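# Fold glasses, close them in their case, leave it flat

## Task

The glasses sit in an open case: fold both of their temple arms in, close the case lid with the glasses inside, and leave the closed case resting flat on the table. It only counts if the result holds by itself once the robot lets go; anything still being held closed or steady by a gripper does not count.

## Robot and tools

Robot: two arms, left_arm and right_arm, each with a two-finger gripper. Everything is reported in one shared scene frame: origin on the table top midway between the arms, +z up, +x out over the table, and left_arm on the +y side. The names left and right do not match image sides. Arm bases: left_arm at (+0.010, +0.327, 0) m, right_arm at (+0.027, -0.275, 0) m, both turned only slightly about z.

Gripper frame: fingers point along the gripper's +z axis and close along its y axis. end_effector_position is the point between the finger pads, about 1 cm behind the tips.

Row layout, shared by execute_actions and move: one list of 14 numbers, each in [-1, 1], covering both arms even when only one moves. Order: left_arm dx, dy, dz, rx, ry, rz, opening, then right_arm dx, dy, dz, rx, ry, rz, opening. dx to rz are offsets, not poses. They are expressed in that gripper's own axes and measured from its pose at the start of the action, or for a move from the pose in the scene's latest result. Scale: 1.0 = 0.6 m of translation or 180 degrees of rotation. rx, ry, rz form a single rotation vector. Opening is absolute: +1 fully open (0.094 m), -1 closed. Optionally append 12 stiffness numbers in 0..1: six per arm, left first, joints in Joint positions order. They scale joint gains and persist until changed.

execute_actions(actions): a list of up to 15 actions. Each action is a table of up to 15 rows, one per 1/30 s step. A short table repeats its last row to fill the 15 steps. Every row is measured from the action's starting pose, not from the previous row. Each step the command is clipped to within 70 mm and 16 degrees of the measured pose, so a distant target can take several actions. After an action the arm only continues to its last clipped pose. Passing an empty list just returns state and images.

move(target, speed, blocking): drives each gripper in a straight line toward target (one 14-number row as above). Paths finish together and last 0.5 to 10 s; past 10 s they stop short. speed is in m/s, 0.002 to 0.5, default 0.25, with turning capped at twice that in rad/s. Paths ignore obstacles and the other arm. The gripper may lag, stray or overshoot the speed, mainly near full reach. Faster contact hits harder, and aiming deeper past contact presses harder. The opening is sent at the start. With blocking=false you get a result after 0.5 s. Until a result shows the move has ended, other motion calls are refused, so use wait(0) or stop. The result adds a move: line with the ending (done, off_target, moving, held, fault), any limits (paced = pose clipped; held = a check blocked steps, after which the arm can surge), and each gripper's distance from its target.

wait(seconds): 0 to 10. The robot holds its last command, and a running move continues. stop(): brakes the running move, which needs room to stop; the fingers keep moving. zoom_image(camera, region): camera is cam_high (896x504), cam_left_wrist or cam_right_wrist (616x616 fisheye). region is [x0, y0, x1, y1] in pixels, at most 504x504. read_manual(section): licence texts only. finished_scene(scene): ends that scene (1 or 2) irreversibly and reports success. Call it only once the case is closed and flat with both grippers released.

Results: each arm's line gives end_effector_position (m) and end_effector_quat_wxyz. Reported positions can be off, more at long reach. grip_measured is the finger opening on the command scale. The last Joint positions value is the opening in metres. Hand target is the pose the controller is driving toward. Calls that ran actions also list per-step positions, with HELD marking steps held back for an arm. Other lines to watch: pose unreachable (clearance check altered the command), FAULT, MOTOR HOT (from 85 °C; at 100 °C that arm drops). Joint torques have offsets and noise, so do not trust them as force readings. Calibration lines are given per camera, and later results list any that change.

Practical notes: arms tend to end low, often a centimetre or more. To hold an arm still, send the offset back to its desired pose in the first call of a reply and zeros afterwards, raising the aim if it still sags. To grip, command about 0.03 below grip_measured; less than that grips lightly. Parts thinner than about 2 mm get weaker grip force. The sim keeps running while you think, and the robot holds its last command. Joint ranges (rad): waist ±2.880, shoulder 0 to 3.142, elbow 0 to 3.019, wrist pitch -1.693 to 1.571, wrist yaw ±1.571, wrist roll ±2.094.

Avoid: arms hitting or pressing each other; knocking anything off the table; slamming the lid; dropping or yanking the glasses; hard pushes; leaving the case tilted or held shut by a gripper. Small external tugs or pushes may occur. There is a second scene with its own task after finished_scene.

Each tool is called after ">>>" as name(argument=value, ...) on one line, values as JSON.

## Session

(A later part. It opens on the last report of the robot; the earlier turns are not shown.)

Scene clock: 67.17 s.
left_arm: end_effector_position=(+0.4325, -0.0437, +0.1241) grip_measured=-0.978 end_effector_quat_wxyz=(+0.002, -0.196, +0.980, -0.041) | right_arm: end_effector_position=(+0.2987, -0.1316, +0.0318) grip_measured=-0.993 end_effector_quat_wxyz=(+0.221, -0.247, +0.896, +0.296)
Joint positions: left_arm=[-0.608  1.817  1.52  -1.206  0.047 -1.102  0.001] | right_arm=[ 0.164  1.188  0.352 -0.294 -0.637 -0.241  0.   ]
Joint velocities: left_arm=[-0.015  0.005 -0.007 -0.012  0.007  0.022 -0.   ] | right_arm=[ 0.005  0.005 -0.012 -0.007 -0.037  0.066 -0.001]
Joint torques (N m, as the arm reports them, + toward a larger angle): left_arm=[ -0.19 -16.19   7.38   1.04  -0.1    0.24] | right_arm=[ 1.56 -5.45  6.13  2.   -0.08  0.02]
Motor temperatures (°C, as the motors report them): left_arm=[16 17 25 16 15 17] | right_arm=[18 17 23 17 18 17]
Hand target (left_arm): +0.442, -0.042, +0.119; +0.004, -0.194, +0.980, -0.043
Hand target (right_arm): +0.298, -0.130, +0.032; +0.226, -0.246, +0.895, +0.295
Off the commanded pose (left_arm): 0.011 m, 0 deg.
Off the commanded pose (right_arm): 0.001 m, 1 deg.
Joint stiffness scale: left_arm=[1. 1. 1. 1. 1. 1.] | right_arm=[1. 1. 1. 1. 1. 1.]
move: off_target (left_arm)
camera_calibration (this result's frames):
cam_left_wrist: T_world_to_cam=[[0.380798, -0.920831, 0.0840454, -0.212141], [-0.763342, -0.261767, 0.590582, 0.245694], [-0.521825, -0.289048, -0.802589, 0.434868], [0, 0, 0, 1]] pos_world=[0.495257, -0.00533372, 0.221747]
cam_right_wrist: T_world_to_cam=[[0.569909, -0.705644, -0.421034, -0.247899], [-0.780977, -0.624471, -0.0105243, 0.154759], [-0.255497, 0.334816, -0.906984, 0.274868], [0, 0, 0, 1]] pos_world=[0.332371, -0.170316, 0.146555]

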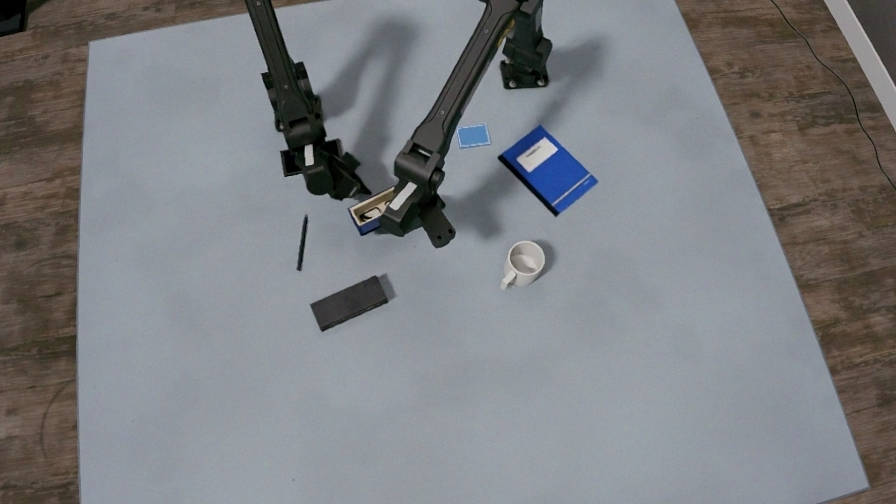

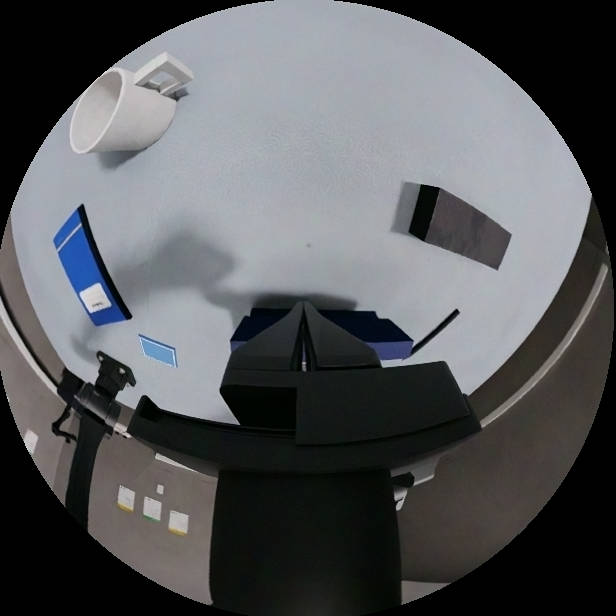

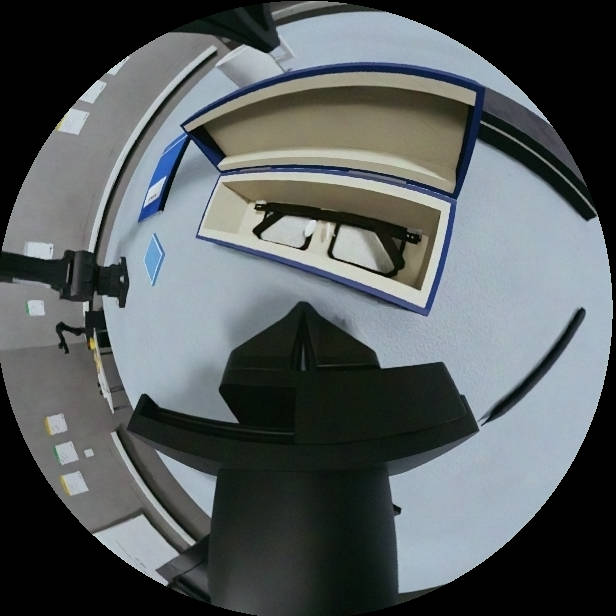

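>>> move(target=[0,0.005,0.058,0,0,0,-1, -0.026,-0.008,0.015,0,0,0,-1], speed=0.08)

>>> move(target=[0.11,0,-0.01,0,0,0,-1, 0,0,0,0,0,0,-1], speed=0.04)

Scene clock: 68.60 s.
left_arm: end_effector_position=(+0.4286, -0.0403, +0.0985) grip_measured=-0.978 end_effector_quat_wxyz=(+0.004, -0.196, +0.980, -0.043) | right_arm: end_effector_position=(+0.2947, -0.1314, +0.0212) grip_measured=-0.993 end_effector_quat_wxyz=(+0.202, -0.240, +0.901, +0.298)
Joint positions: left_arm=[-0.608  1.823  1.457 -1.133  0.047 -1.102  0.001] | right_arm=[ 0.167  1.229  0.352 -0.291 -0.636 -0.234  0.   ]
Joint velocities: left_arm=[-0.024 -0.005  0.002  0.007 -0.066 -0.007 -0.   ] | right_arm=[-0.005  0.005 -0.012 -0.012 -0.11  -0.081  0.   ]
Joint torques (N m, as the arm reports them, + toward a larger angle): left_arm=[ -1.69 -16.03   6.92   0.95  -0.13   0.07] | right_arm=[ 2.11 -4.34  9.61  1.84 -0.1   0.07]
Motor temperatures (°C, as the motors report them): left_arm=[16 17 25 16 15 17] | right_arm=[18 17 23 17 18 17]
Hand target (left_arm): +0.432, -0.043, +0.089; +0.002, -0.196, +0.980, -0.041
Hand target (right_arm): +0.315, -0.125, +0.032; +0.221, -0.247, +0.896, +0.296
Off the commanded pose (left_arm): 0.011 m, 0 deg.
Off the commanded pose (right_arm): 0.025 m, 2 deg.
Joint stiffness scale: left_arm=[1. 1. 1. 1. 1. 1.] | right_arm=[1. 1. 1. 1. 1. 1.]
move: off_target (left_arm, right_arm)
camera_calibration (this result's frames):
cam_left_wrist: T_world_to_cam=[[0.380472, -0.920554, 0.0884414, -0.20572], [-0.765569, -0.259873, 0.588532, 0.259897], [-0.518792, -0.291628, -0.803622, 0.411982], [0, 0, 0, 1]] pos_world=[0.490973, -0.00169002, 0.196314]
cam_right_wrist: T_world_to_cam=[[0.550347, -0.70898, -0.440982, -0.244239], [-0.782111, -0.622639, 0.0249589, 0.15145], [-0.292268, 0.331161, -0.897169, 0.274254], [0, 0, 0, 1]] pos_world=[0.333022, -0.169684, 0.134567]

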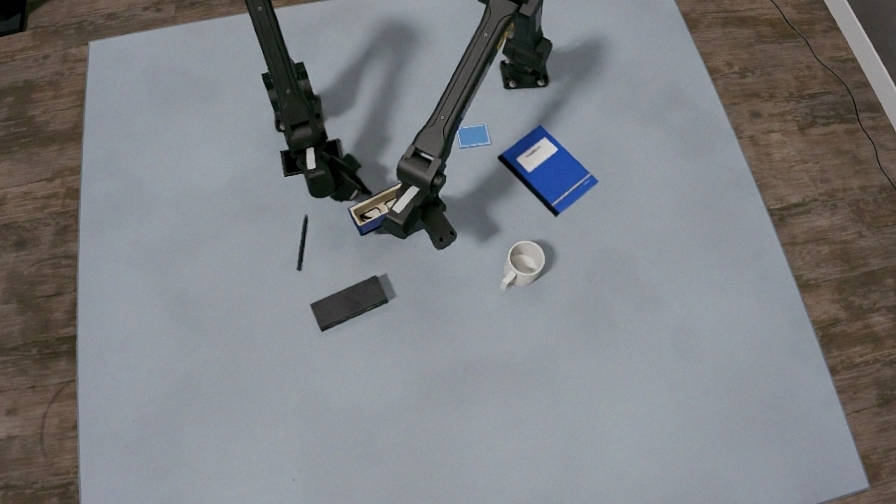

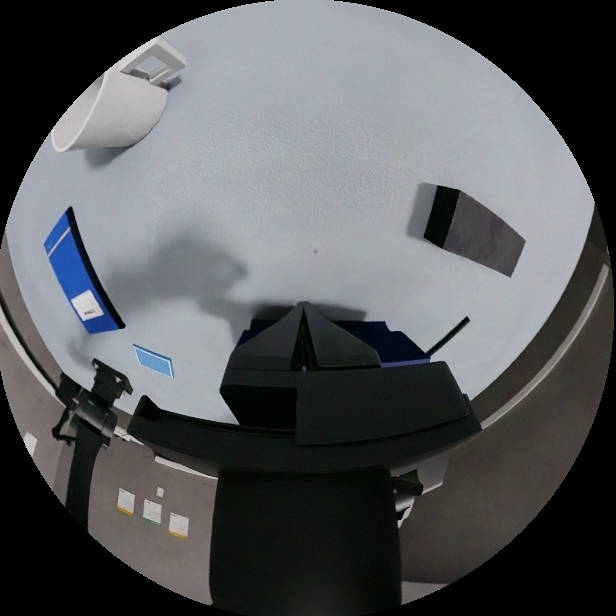

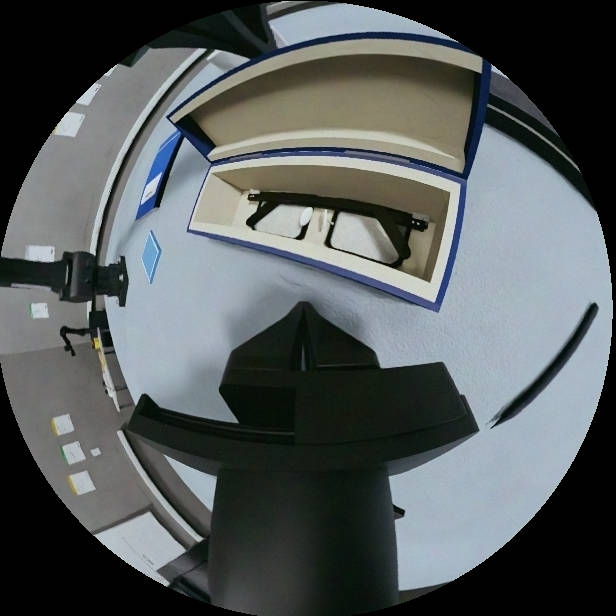

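Scene clock: 70.63 s.
left_arm: end_effector_position=(+0.3720, -0.0538, +0.0873) grip_measured=-0.978 end_effector_quat_wxyz=(-0.010, -0.199, +0.980, -0.025) | right_arm: end_effector_position=(+0.2947, -0.1314, +0.0212) grip_measured=-0.993 end_effector_quat_wxyz=(+0.202, -0.240, +0.901, +0.298)
Joint positions: left_arm=[-0.698  1.783  1.369 -1.126  0.043 -1.196  0.001] | right_arm=[ 0.167  1.229  0.352 -0.291 -0.636 -0.234  0.   ]
Joint velocities: left_arm=[ 0.005 -0.015  0.017  0.022 -0.022 -0.007 -0.001] | right_arm=[-0.024  0.005  0.007 -0.002  0.007 -0.022 -0.   ]
Joint torques (N m, as the arm reports them, + toward a larger angle): left_arm=[ -3.47 -19.56   6.47   0.88  -0.13  -0.09] | right_arm=[ 0.73 -5.04  6.62  1.01 -0.29 -0.07]
Motor temperatures (°C, as the motors report them): left_arm=[16 17 24 16 15 17] | right_arm=[18 17 23 17 18 17]
Hand target (left_arm): +0.366, -0.064, +0.105; +0.001, -0.196, +0.980, -0.044
Hand target (right_arm): +0.295, -0.131, +0.021; +0.202, -0.240, +0.901, +0.298
Off the commanded pose (left_arm): 0.022 m, 3 deg.
Off the commanded pose (right_arm): 0.000 m, 0 deg.
Joint stiffness scale: left_arm=[1. 1. 1. 1. 1. 1.] | right_arm=[1. 1. 1. 1. 1. 1.]
move: off_target (left_arm)
camera_calibration (this result's frames):
cam_left_wrist: T_world_to_cam=[[0.386295, -0.921146, 0.0476096, -0.194238], [-0.744247, -0.280788, 0.606015, 0.209126], [-0.54486, -0.269534, -0.794027, 0.379693], [0, 0, 0, 1]] pos_world=[0.437555, -0.0178609, 0.184001]
cam_right_wrist: T_world_to_cam=[[0.550347, -0.70898, -0.440982, -0.244239], [-0.782111, -0.622639, 0.0249589, 0.15145], [-0.292268, 0.331161, -0.897169, 0.274254], [0, 0, 0, 1]] pos_world=[0.333022, -0.169684, 0.134567]

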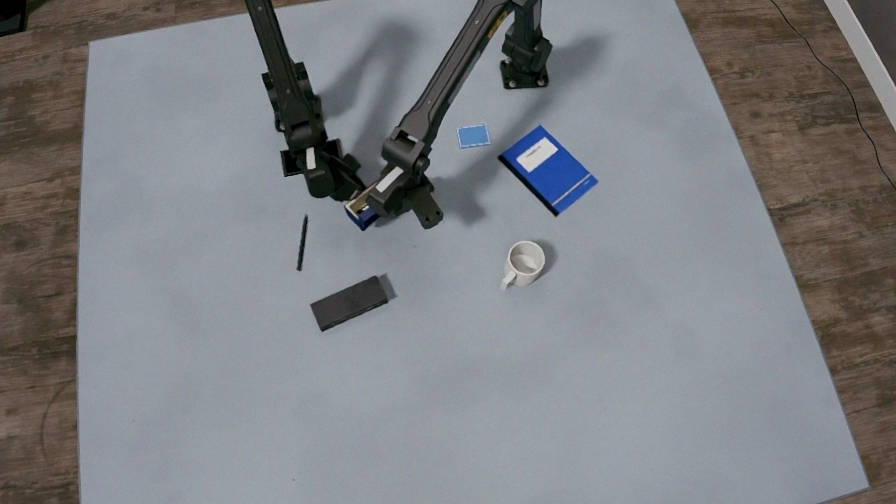

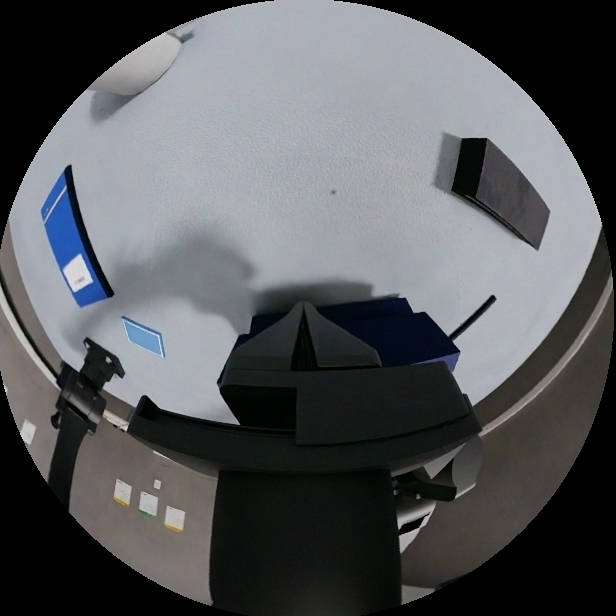

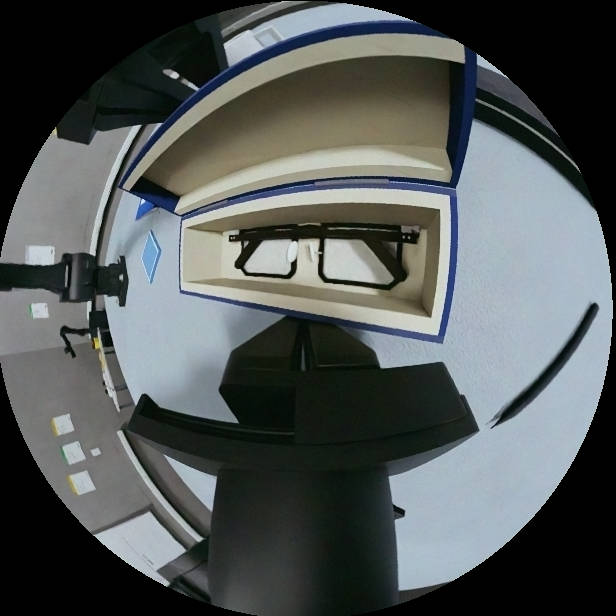

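>>> zoom_image(camera="cam_high", region=[300, 130, 460, 260])

Region (300, 130, 460, 260) of cam_high's 896x504 image, scaled by 3.150, with more detail than that image has; it fills the top 410 rows of this view, and the rest is white.

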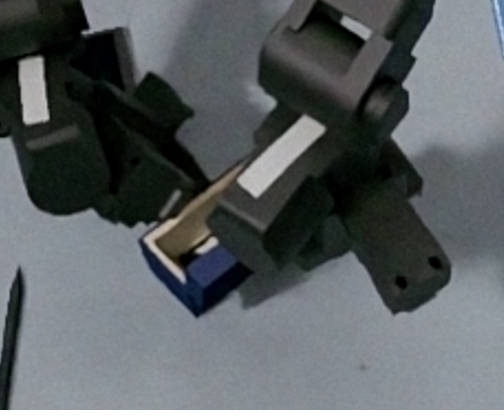

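>>> move(target=[-0.045,-0.06,-0.03,0,0,0,-1, -0.022,0.022,-0.04,0,-0.1,0,-1], speed=0.1)

>>> zoom_image(camera="cam_high", region=[300, 130, 460, 260])

Scene clock: 73.73 s.
left_arm: end_effector_position=(+0.3941, -0.0708, +0.1012) grip_measured=-0.978 end_effector_quat_wxyz=(-0.013, -0.200, +0.980, -0.019) | right_arm: end_effector_position=(+0.2894, -0.1301, +0.0498) grip_measured=-0.993 end_effector_quat_wxyz=(+0.330, -0.202, +0.861, +0.331)
Joint positions: left_arm=[-0.691  1.844  1.497 -1.207  0.043 -1.192  0.001] | right_arm=[ 0.146  1.05   0.181  0.045 -0.694 -0.048  0.   ]
Joint velocities: left_arm=[-0.005 -0.005  0.002 -0.007 -0.037 -0.037 -0.   ] | right_arm=[-0.005  0.015 -0.007  0.002  0.051  0.007 -0.001]
Joint torques (N m, as the arm reports them, + toward a larger angle): left_arm=[ -0.12 -16.03   9.94   0.06  -0.13   0.26] | right_arm=[-0.64 -3.41  6.51  2.73 -0.37  0.11]
Motor temperatures (°C, as the motors report them): left_arm=[16 18 24 16 15 17] | right_arm=[18 17 22 17 18 17]
Hand target (left_arm): +0.411, -0.076, +0.106; -0.009, -0.199, +0.980, -0.025
Hand target (right_arm): +0.292, -0.133, +0.052; +0.340, -0.194, +0.858, +0.331
Off the commanded pose (left_arm): 0.018 m, 1 deg.
Off the commanded pose (right_arm): 0.005 m, 2 deg.
Joint stiffness scale: left_arm=[1. 1. 1. 1. 1. 1.] | right_arm=[1. 1. 1. 1. 1. 1.]
move: off_target (left_arm)
camera_calibration (this result's frames):
cam_left_wrist: T_world_to_cam=[[0.388803, -0.920674, 0.034516, -0.218744], [-0.73786, -0.288728, 0.61008, 0.208837], [-0.55172, -0.262669, -0.791587, 0.40116], [0, 0, 0, 1]] pos_world=[0.460468, -0.0357221, 0.197696]
cam_right_wrist: T_world_to_cam=[[0.562899, -0.701243, -0.437496, -0.230565], [-0.824304, -0.515078, -0.234986, 0.186537], [-0.0605623, 0.492903, -0.867974, 0.250545], [0, 0, 0, 1]] pos_world=[0.298722, -0.189095, 0.160429]

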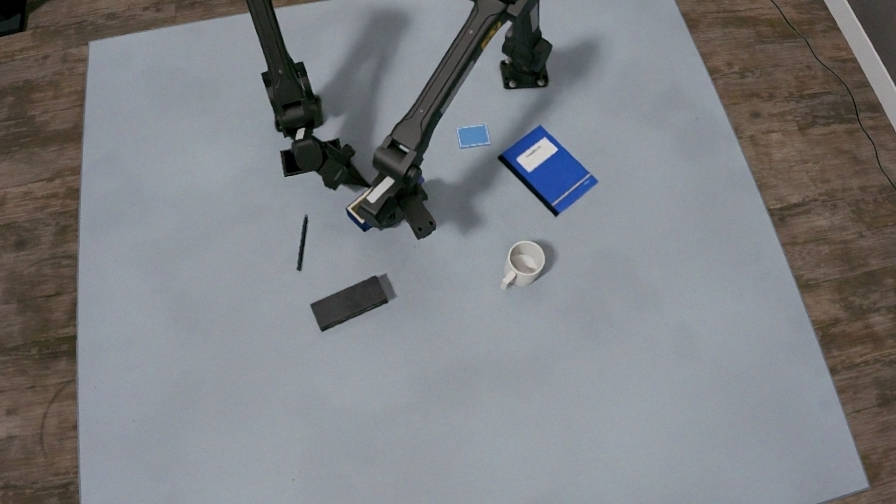

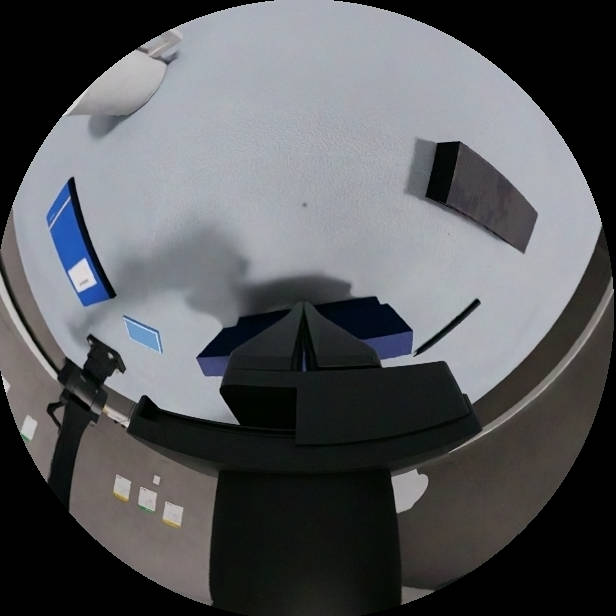

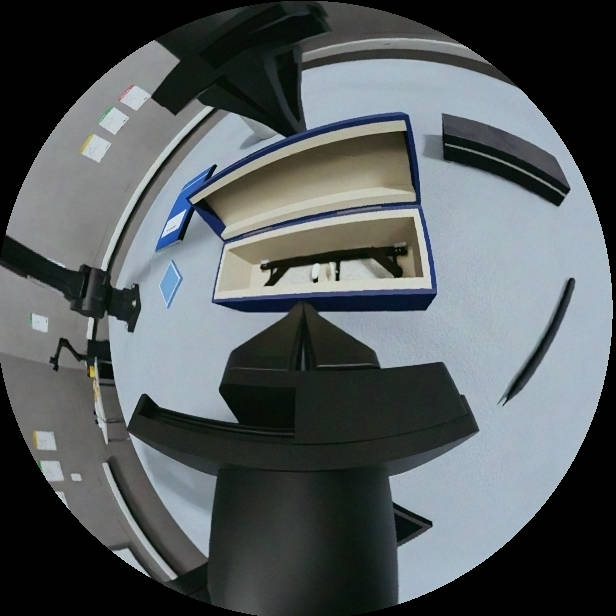

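Region (300, 130, 460, 260) of cam_high's 896x504 image, scaled by 3.150, with more detail than that image has; it fills the top 410 rows of this view, and the rest is white.

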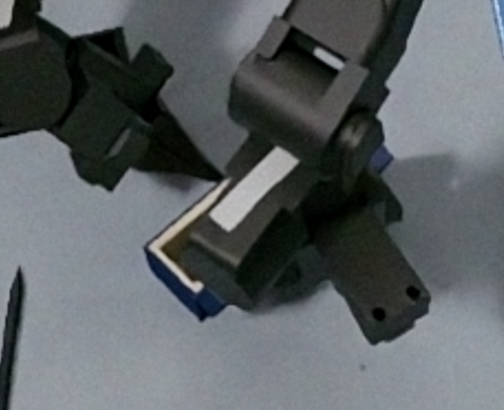

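>>> move(target=[0,0,-0.01,0,0,0,-1, 0.01,-0.009,0.022,0,0,0,-1], speed=0.04)

>>> move(target=[0.11,-0.03,-0.035,0,0,0,-1, 0,0,0,0,0,0,-1], speed=0.04)

Scene clock: 85.20 s.
left_arm: end_effector_position=(+0.3925, -0.0693, +0.1000) grip_measured=-0.978 end_effector_quat_wxyz=(-0.016, -0.200, +0.980, -0.016) | right_arm: end_effector_position=(+0.2958, -0.1285, +0.0373) grip_measured=-0.993 end_effector_quat_wxyz=(+0.329, -0.202, +0.862, +0.329)
Joint positions: left_arm=[-0.691  1.844  1.494 -1.212  0.043 -1.192  0.001] | right_arm=[ 0.152  1.15   0.181  0.147 -0.686 -0.043  0.   ]
Joint velocities: left_arm=[-0.015 -0.015  0.007  0.012  0.022  0.051  0.   ] | right_arm=[-0.024 -0.005  0.002  0.032 -0.081 -0.007  0.001]
Joint torques (N m, as the arm reports them, + toward a larger angle): left_arm=[ -1.64 -18.4    7.31  -0.05  -0.14   0.07] | right_arm=[ 2.03 -3.24  5.78  2.81 -0.04  0.02]
Motor temperatures (°C, as the motors report them): left_arm=[16 18 26 16 15 17] | right_arm=[18 17 22 18 18 17]
Hand target (left_arm): +0.394, -0.071, +0.107; -0.013, -0.200, +0.980, -0.019
Hand target (right_arm): +0.294, -0.126, +0.036; +0.329, -0.202, +0.861, +0.331
Off the commanded pose (left_arm): 0.007 m, 0 deg.
Off the commanded pose (right_arm): 0.004 m, 0 deg.
Joint stiffness scale: left_arm=[1. 1. 1. 1. 1. 1.] | right_arm=[1. 1. 1. 1. 1. 1.]
move: done
camera_calibration (this result's frames):
cam_left_wrist: T_world_to_cam=[[0.388977, -0.920849, 0.0270873, -0.215968], [-0.734409, -0.292203, 0.612586, 0.207008], [-0.556184, -0.258175, -0.78994, 0.40167], [0, 0, 0, 1]] pos_world=[0.459438, -0.0346847, 0.196335]
cam_right_wrist: T_world_to_cam=[[0.56034, -0.703816, -0.43665, -0.238116], [-0.825994, -0.513841, -0.231737, 0.190217], [-0.0612687, 0.490521, -0.869273, 0.239255], [0, 0, 0, 1]] pos_world=[0.305203, -0.187208, 0.148085]

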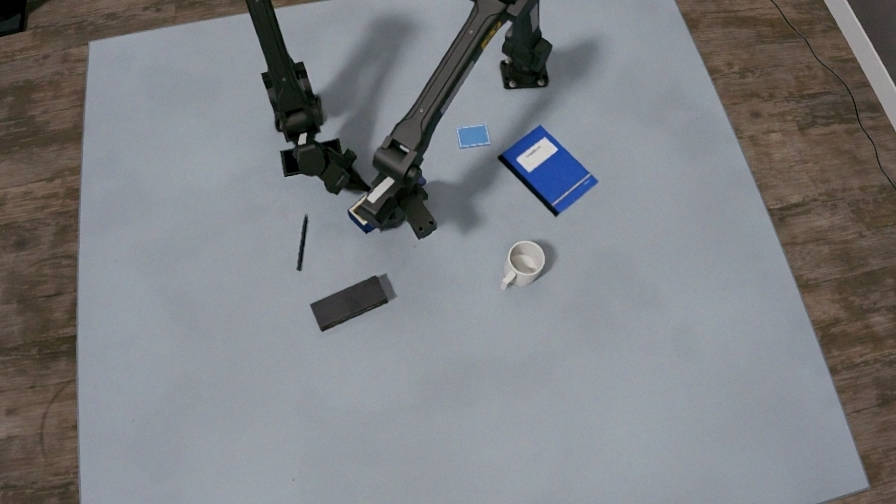

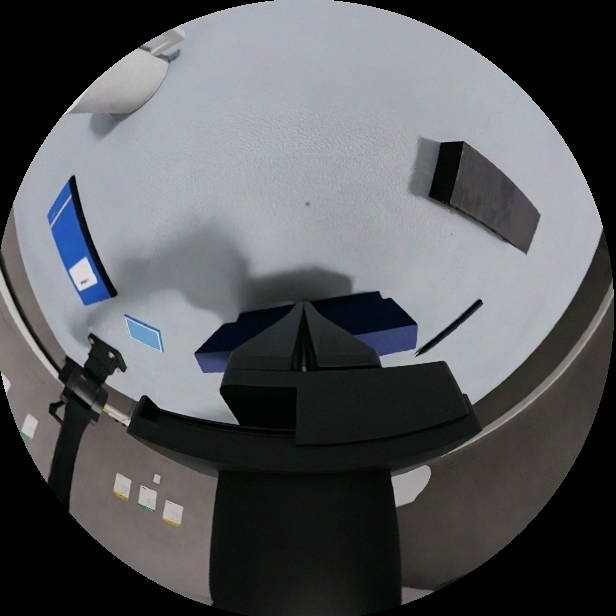

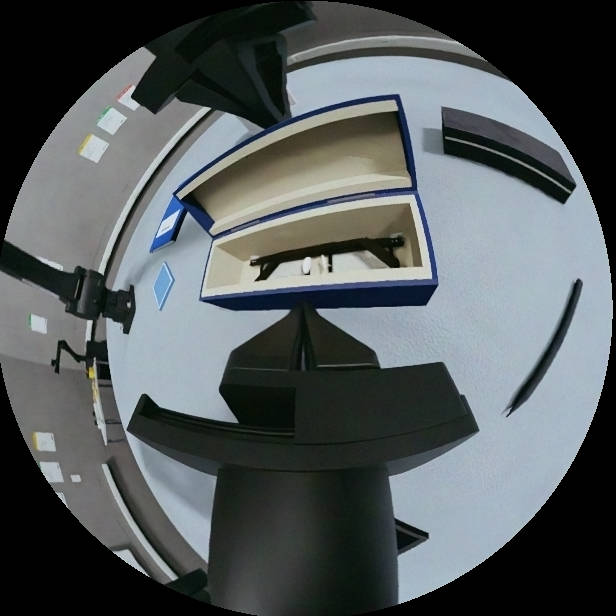

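Scene clock: 87.43 s.
left_arm: end_effector_position=(+0.3416, -0.0997, +0.1075) grip_measured=-0.978 end_effector_quat_wxyz=(-0.022, -0.199, +0.980, -0.003) | right_arm: end_effector_position=(+0.2958, -0.1285, +0.0373) grip_measured=-0.993 end_effector_quat_wxyz=(+0.329, -0.202, +0.862, +0.329)
Joint positions: left_arm=[-0.799  1.827  1.489 -1.248  0.041 -1.297  0.001] | right_arm=[ 0.152  1.15   0.181  0.147 -0.686 -0.043  0.   ]
Joint velocities: left_arm=[ 0.005 -0.005  0.022 -0.007  0.051 -0.051 -0.001] | right_arm=[-0.015 -0.015 -0.022 -0.007 -0.007 -0.051 -0.001]
Joint torques (N m, as the arm reports them, + toward a larger angle): left_arm=[ -2.86 -18.73   8.1   -0.13   0.1   -0.13] | right_arm=[ 0.62 -3.78  6.28  1.56 -0.22 -0.07]
Motor temperatures (°C, as the motors report them): left_arm=[16 18 25 16 15 17] | right_arm=[18 17 22 18 18 17]
Hand target (left_arm): +0.338, -0.110, +0.123; -0.018, -0.200, +0.980, -0.016
Hand target (right_arm): +0.296, -0.129, +0.037; +0.329, -0.202, +0.862, +0.329
Off the commanded pose (left_arm): 0.020 m, 2 deg.
Off the commanded pose (right_arm): 0.000 m, 0 deg.
Joint stiffness scale: left_arm=[1. 1. 1. 1. 1. 1.] | right_arm=[1. 1. 1. 1. 1. 1.]
move: off_target (left_arm)
camera_calibration (this result's frames):
cam_left_wrist: T_world_to_cam=[[0.387366, -0.921926, -0.000538997, -0.220974], [-0.72438, -0.304725, 0.618399, 0.150834], [-0.570282, -0.239156, -0.785864, 0.377604], [0, 0, 0, 1]] pos_world=[0.4102, -0.0674528, 0.203351]
cam_right_wrist: T_world_to_cam=[[0.56034, -0.703816, -0.43665, -0.238116], [-0.825994, -0.513841, -0.231737, 0.190217], [-0.0612687, 0.490521, -0.869273, 0.239255], [0, 0, 0, 1]] pos_world=[0.305203, -0.187208, 0.148085]

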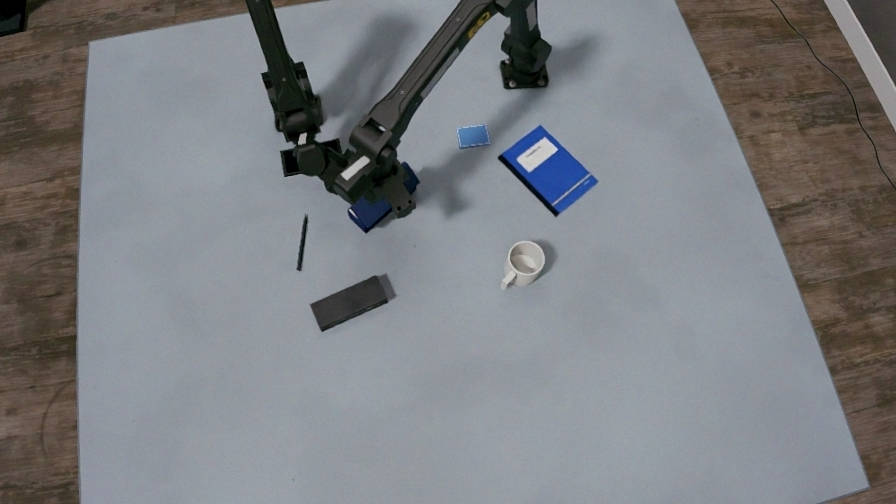

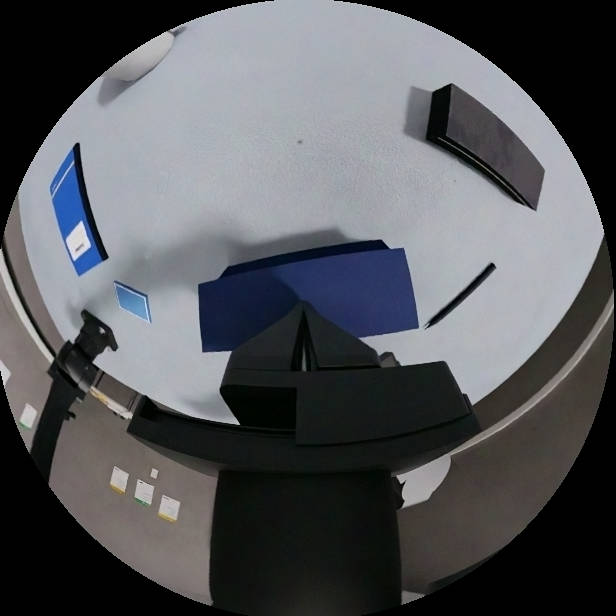

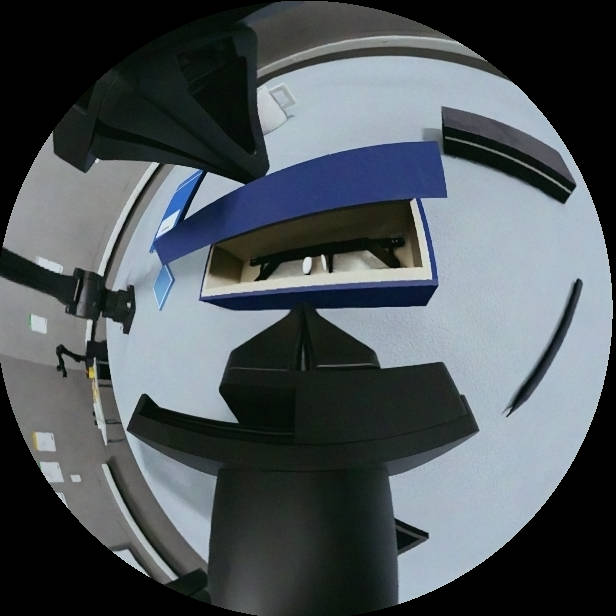

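>>> move(target=[0,0,0.06,0,0,0,-1, 0,0,-0.07,0,0,0,-1], speed=0.03)

Scene clock: 89.43 s.
left_arm: end_effector_position=(+0.3394, -0.0970, +0.0857) grip_measured=-0.978 end_effector_quat_wxyz=(-0.019, -0.200, +0.980, -0.009) | right_arm: end_effector_position=(+0.2753, -0.1554, +0.0589) grip_measured=-0.993 end_effector_quat_wxyz=(+0.327, -0.201, +0.862, +0.330)
Joint positions: left_arm=[-0.799  1.83   1.433 -1.175  0.041 -1.298  0.001] | right_arm=[ 0.014  0.922  0.181 -0.178 -0.776 -0.183  0.   ]
Joint velocities: left_arm=[-0.005  0.005 -0.007 -0.002 -0.095  0.037 -0.001] | right_arm=[-0.015 -0.005 -0.012 -0.017  0.037 -0.095 -0.   ]
Joint torques (N m, as the arm reports them, + toward a larger angle): left_arm=[ -2.05 -15.36   6.6    0.93  -0.13   0.05] | right_arm=[-0.71 -2.93  8.46  0.73 -0.45 -0.21]
Motor temperatures (°C, as the motors report them): left_arm=[16 18 25 16 15 17] | right_arm=[18 17 22 18 18 17]
Hand target (left_arm): +0.340, -0.099, +0.072; -0.022, -0.199, +0.980, -0.003
Hand target (right_arm): +0.278, -0.158, +0.062; +0.330, -0.202, +0.862, +0.327
Off the commanded pose (left_arm): 0.015 m, 1 deg.
Off the commanded pose (right_arm): 0.004 m, 0 deg.
Joint stiffness scale: left_arm=[1. 1. 1. 1. 1. 1.] | right_arm=[1. 1. 1. 1. 1. 1.]
move: off_target (left_arm)
camera_calibration (this result's frames):
cam_left_wrist: T_world_to_cam=[[0.388014, -0.921562, 0.0130078, -0.218967], [-0.729578, -0.298496, 0.615317, 0.166198], [-0.56317, -0.248242, -0.788172, 0.356783], [0, 0, 0, 1]] pos_world=[0.407146, -0.0636139, 0.18179]
cam_right_wrist: T_world_to_cam=[[0.558302, -0.703818, -0.439248, -0.235429], [-0.827151, -0.513172, -0.229075, 0.16482], [-0.064183, 0.491217, -0.868669, 0.270825], [0, 0, 0, 1]] pos_world=[0.285154, -0.214152, 0.169601]

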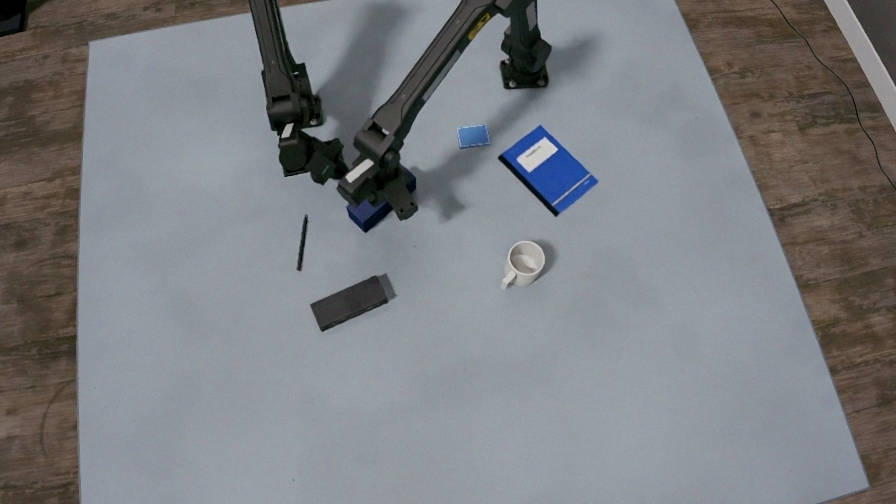

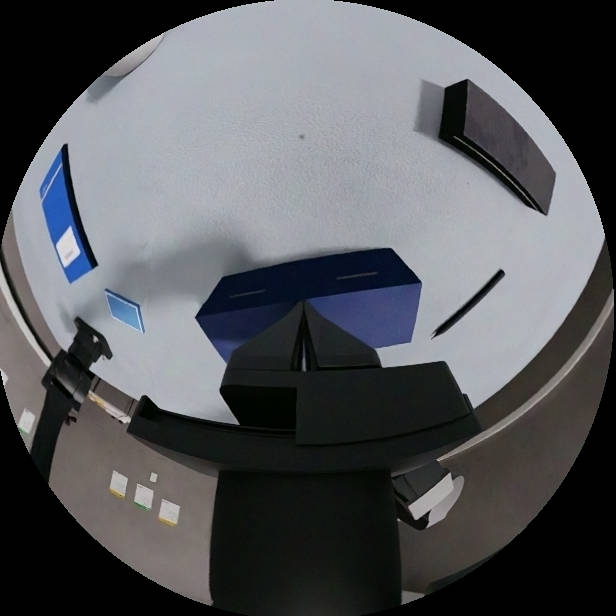

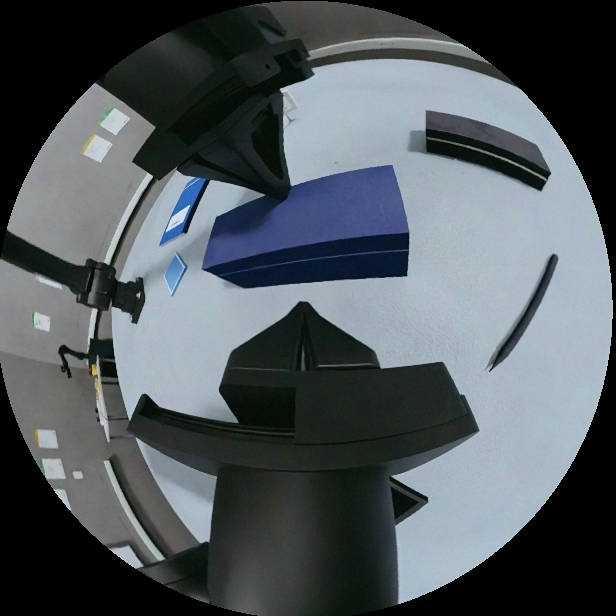

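Closed. Lift clear.

>>> move(target=[0,0.05,-0.12,0,0,0,-1, 0,0,0,0,0,0,-1], speed=0.2)

>>> zoom_image(camera="cam_right_wrist", region=[180, 140, 440, 310])

Scene clock: 90.63 s.
left_arm: end_effector_position=(+0.3205, -0.0681, +0.1425) grip_measured=-0.978 end_effector_quat_wxyz=(-0.025, -0.201, +0.979, +0.004) | right_arm: end_effector_position=(+0.2752, -0.1554, +0.0588) grip_measured=-0.993 end_effector_quat_wxyz=(+0.328, -0.202, +0.862, +0.329)
Joint positions: left_arm=[-0.793  1.714  1.429 -1.316  0.041 -1.294  0.001] | right_arm=[ 0.014  0.922  0.181 -0.179 -0.776 -0.187  0.   ]
Joint velocities: left_arm=[ 0.005 -0.005  0.007 -0.002  0.037 -0.022 -0.001] | right_arm=[-0.005  0.015 -0.007 -0.022  0.022 -0.037  0.001]
Joint torques (N m, as the arm reports them, + toward a larger angle): left_arm=[ -0.15 -16.7    8.48  -0.04  -0.2    0.24] | right_arm=[ 0.49 -1.85  7.77  1.45 -0.29 -0.02]
Motor temperatures (°C, as the motors report them): left_arm=[16 18 25 16 15 17] | right_arm=[18 17 22 17 18 17]
Hand target (left_arm): +0.330, -0.068, +0.158; -0.018, -0.199, +0.980, -0.009
Hand target (right_arm): +0.275, -0.155, +0.059; +0.328, -0.201, +0.862, +0.330
Off the commanded pose (left_arm): 0.018 m, 2 deg.
Off the commanded pose (right_arm): 0.000 m, 0 deg.
Joint stiffness scale: left_arm=[1. 1. 1. 1. 1. 1.] | right_arm=[1. 1. 1. 1. 1. 1.]
move: off_target (left_arm)
camera_calibration (this result's frames):
cam_left_wrist: T_world_to_cam=[[0.390107, -0.920646, -0.0150526, -0.182404], [-0.717519, -0.314199, 0.621648, 0.120215], [-0.577047, -0.231709, -0.783152, 0.402956], [0, 0, 0, 1]] pos_world=[0.389938, -0.0367902, 0.238099]
cam_right_wrist: T_world_to_cam=[[0.560932, -0.703279, -0.436754, -0.236189], [-0.825426, -0.515558, -0.229939, 0.163906], [-0.063461, 0.489488, -0.869698, 0.270331], [0, 0, 0, 1]] pos_world=[0.284934, -0.213928, 0.169638]

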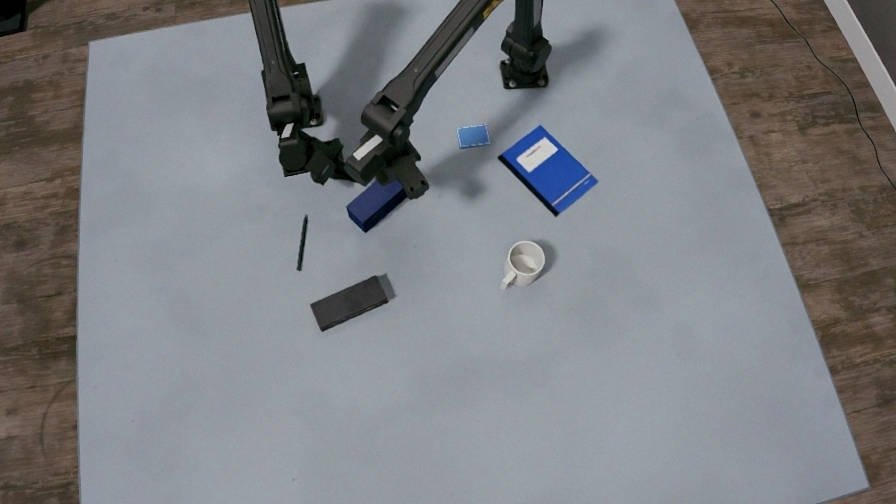

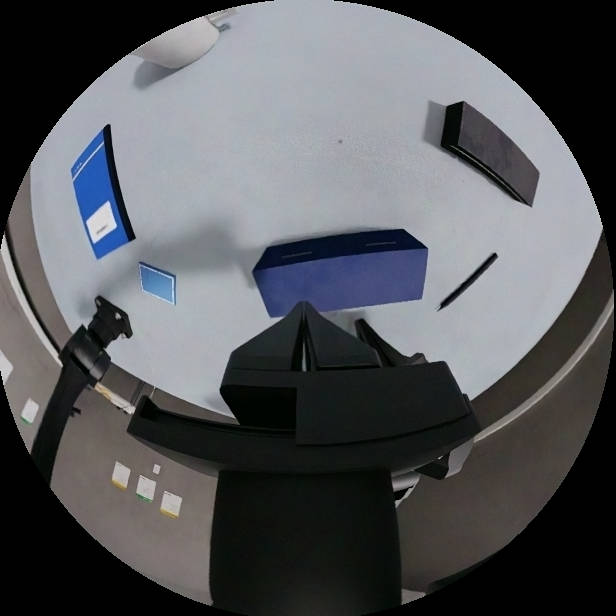

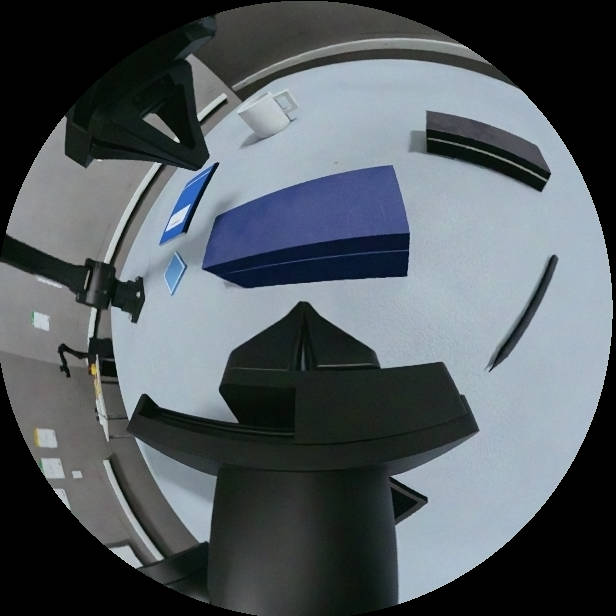

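Region (180, 140, 440, 310) of cam_right_wrist's 616x616 image, scaled by 1.938, with more detail than that image has; it fills the top 330 rows of this view, and the rest is white.

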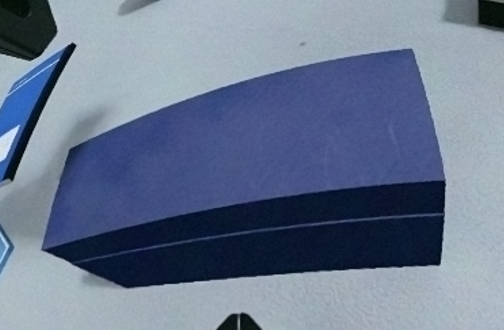

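>>> finished_scene(scene=1)

The scene is finished: the task was done.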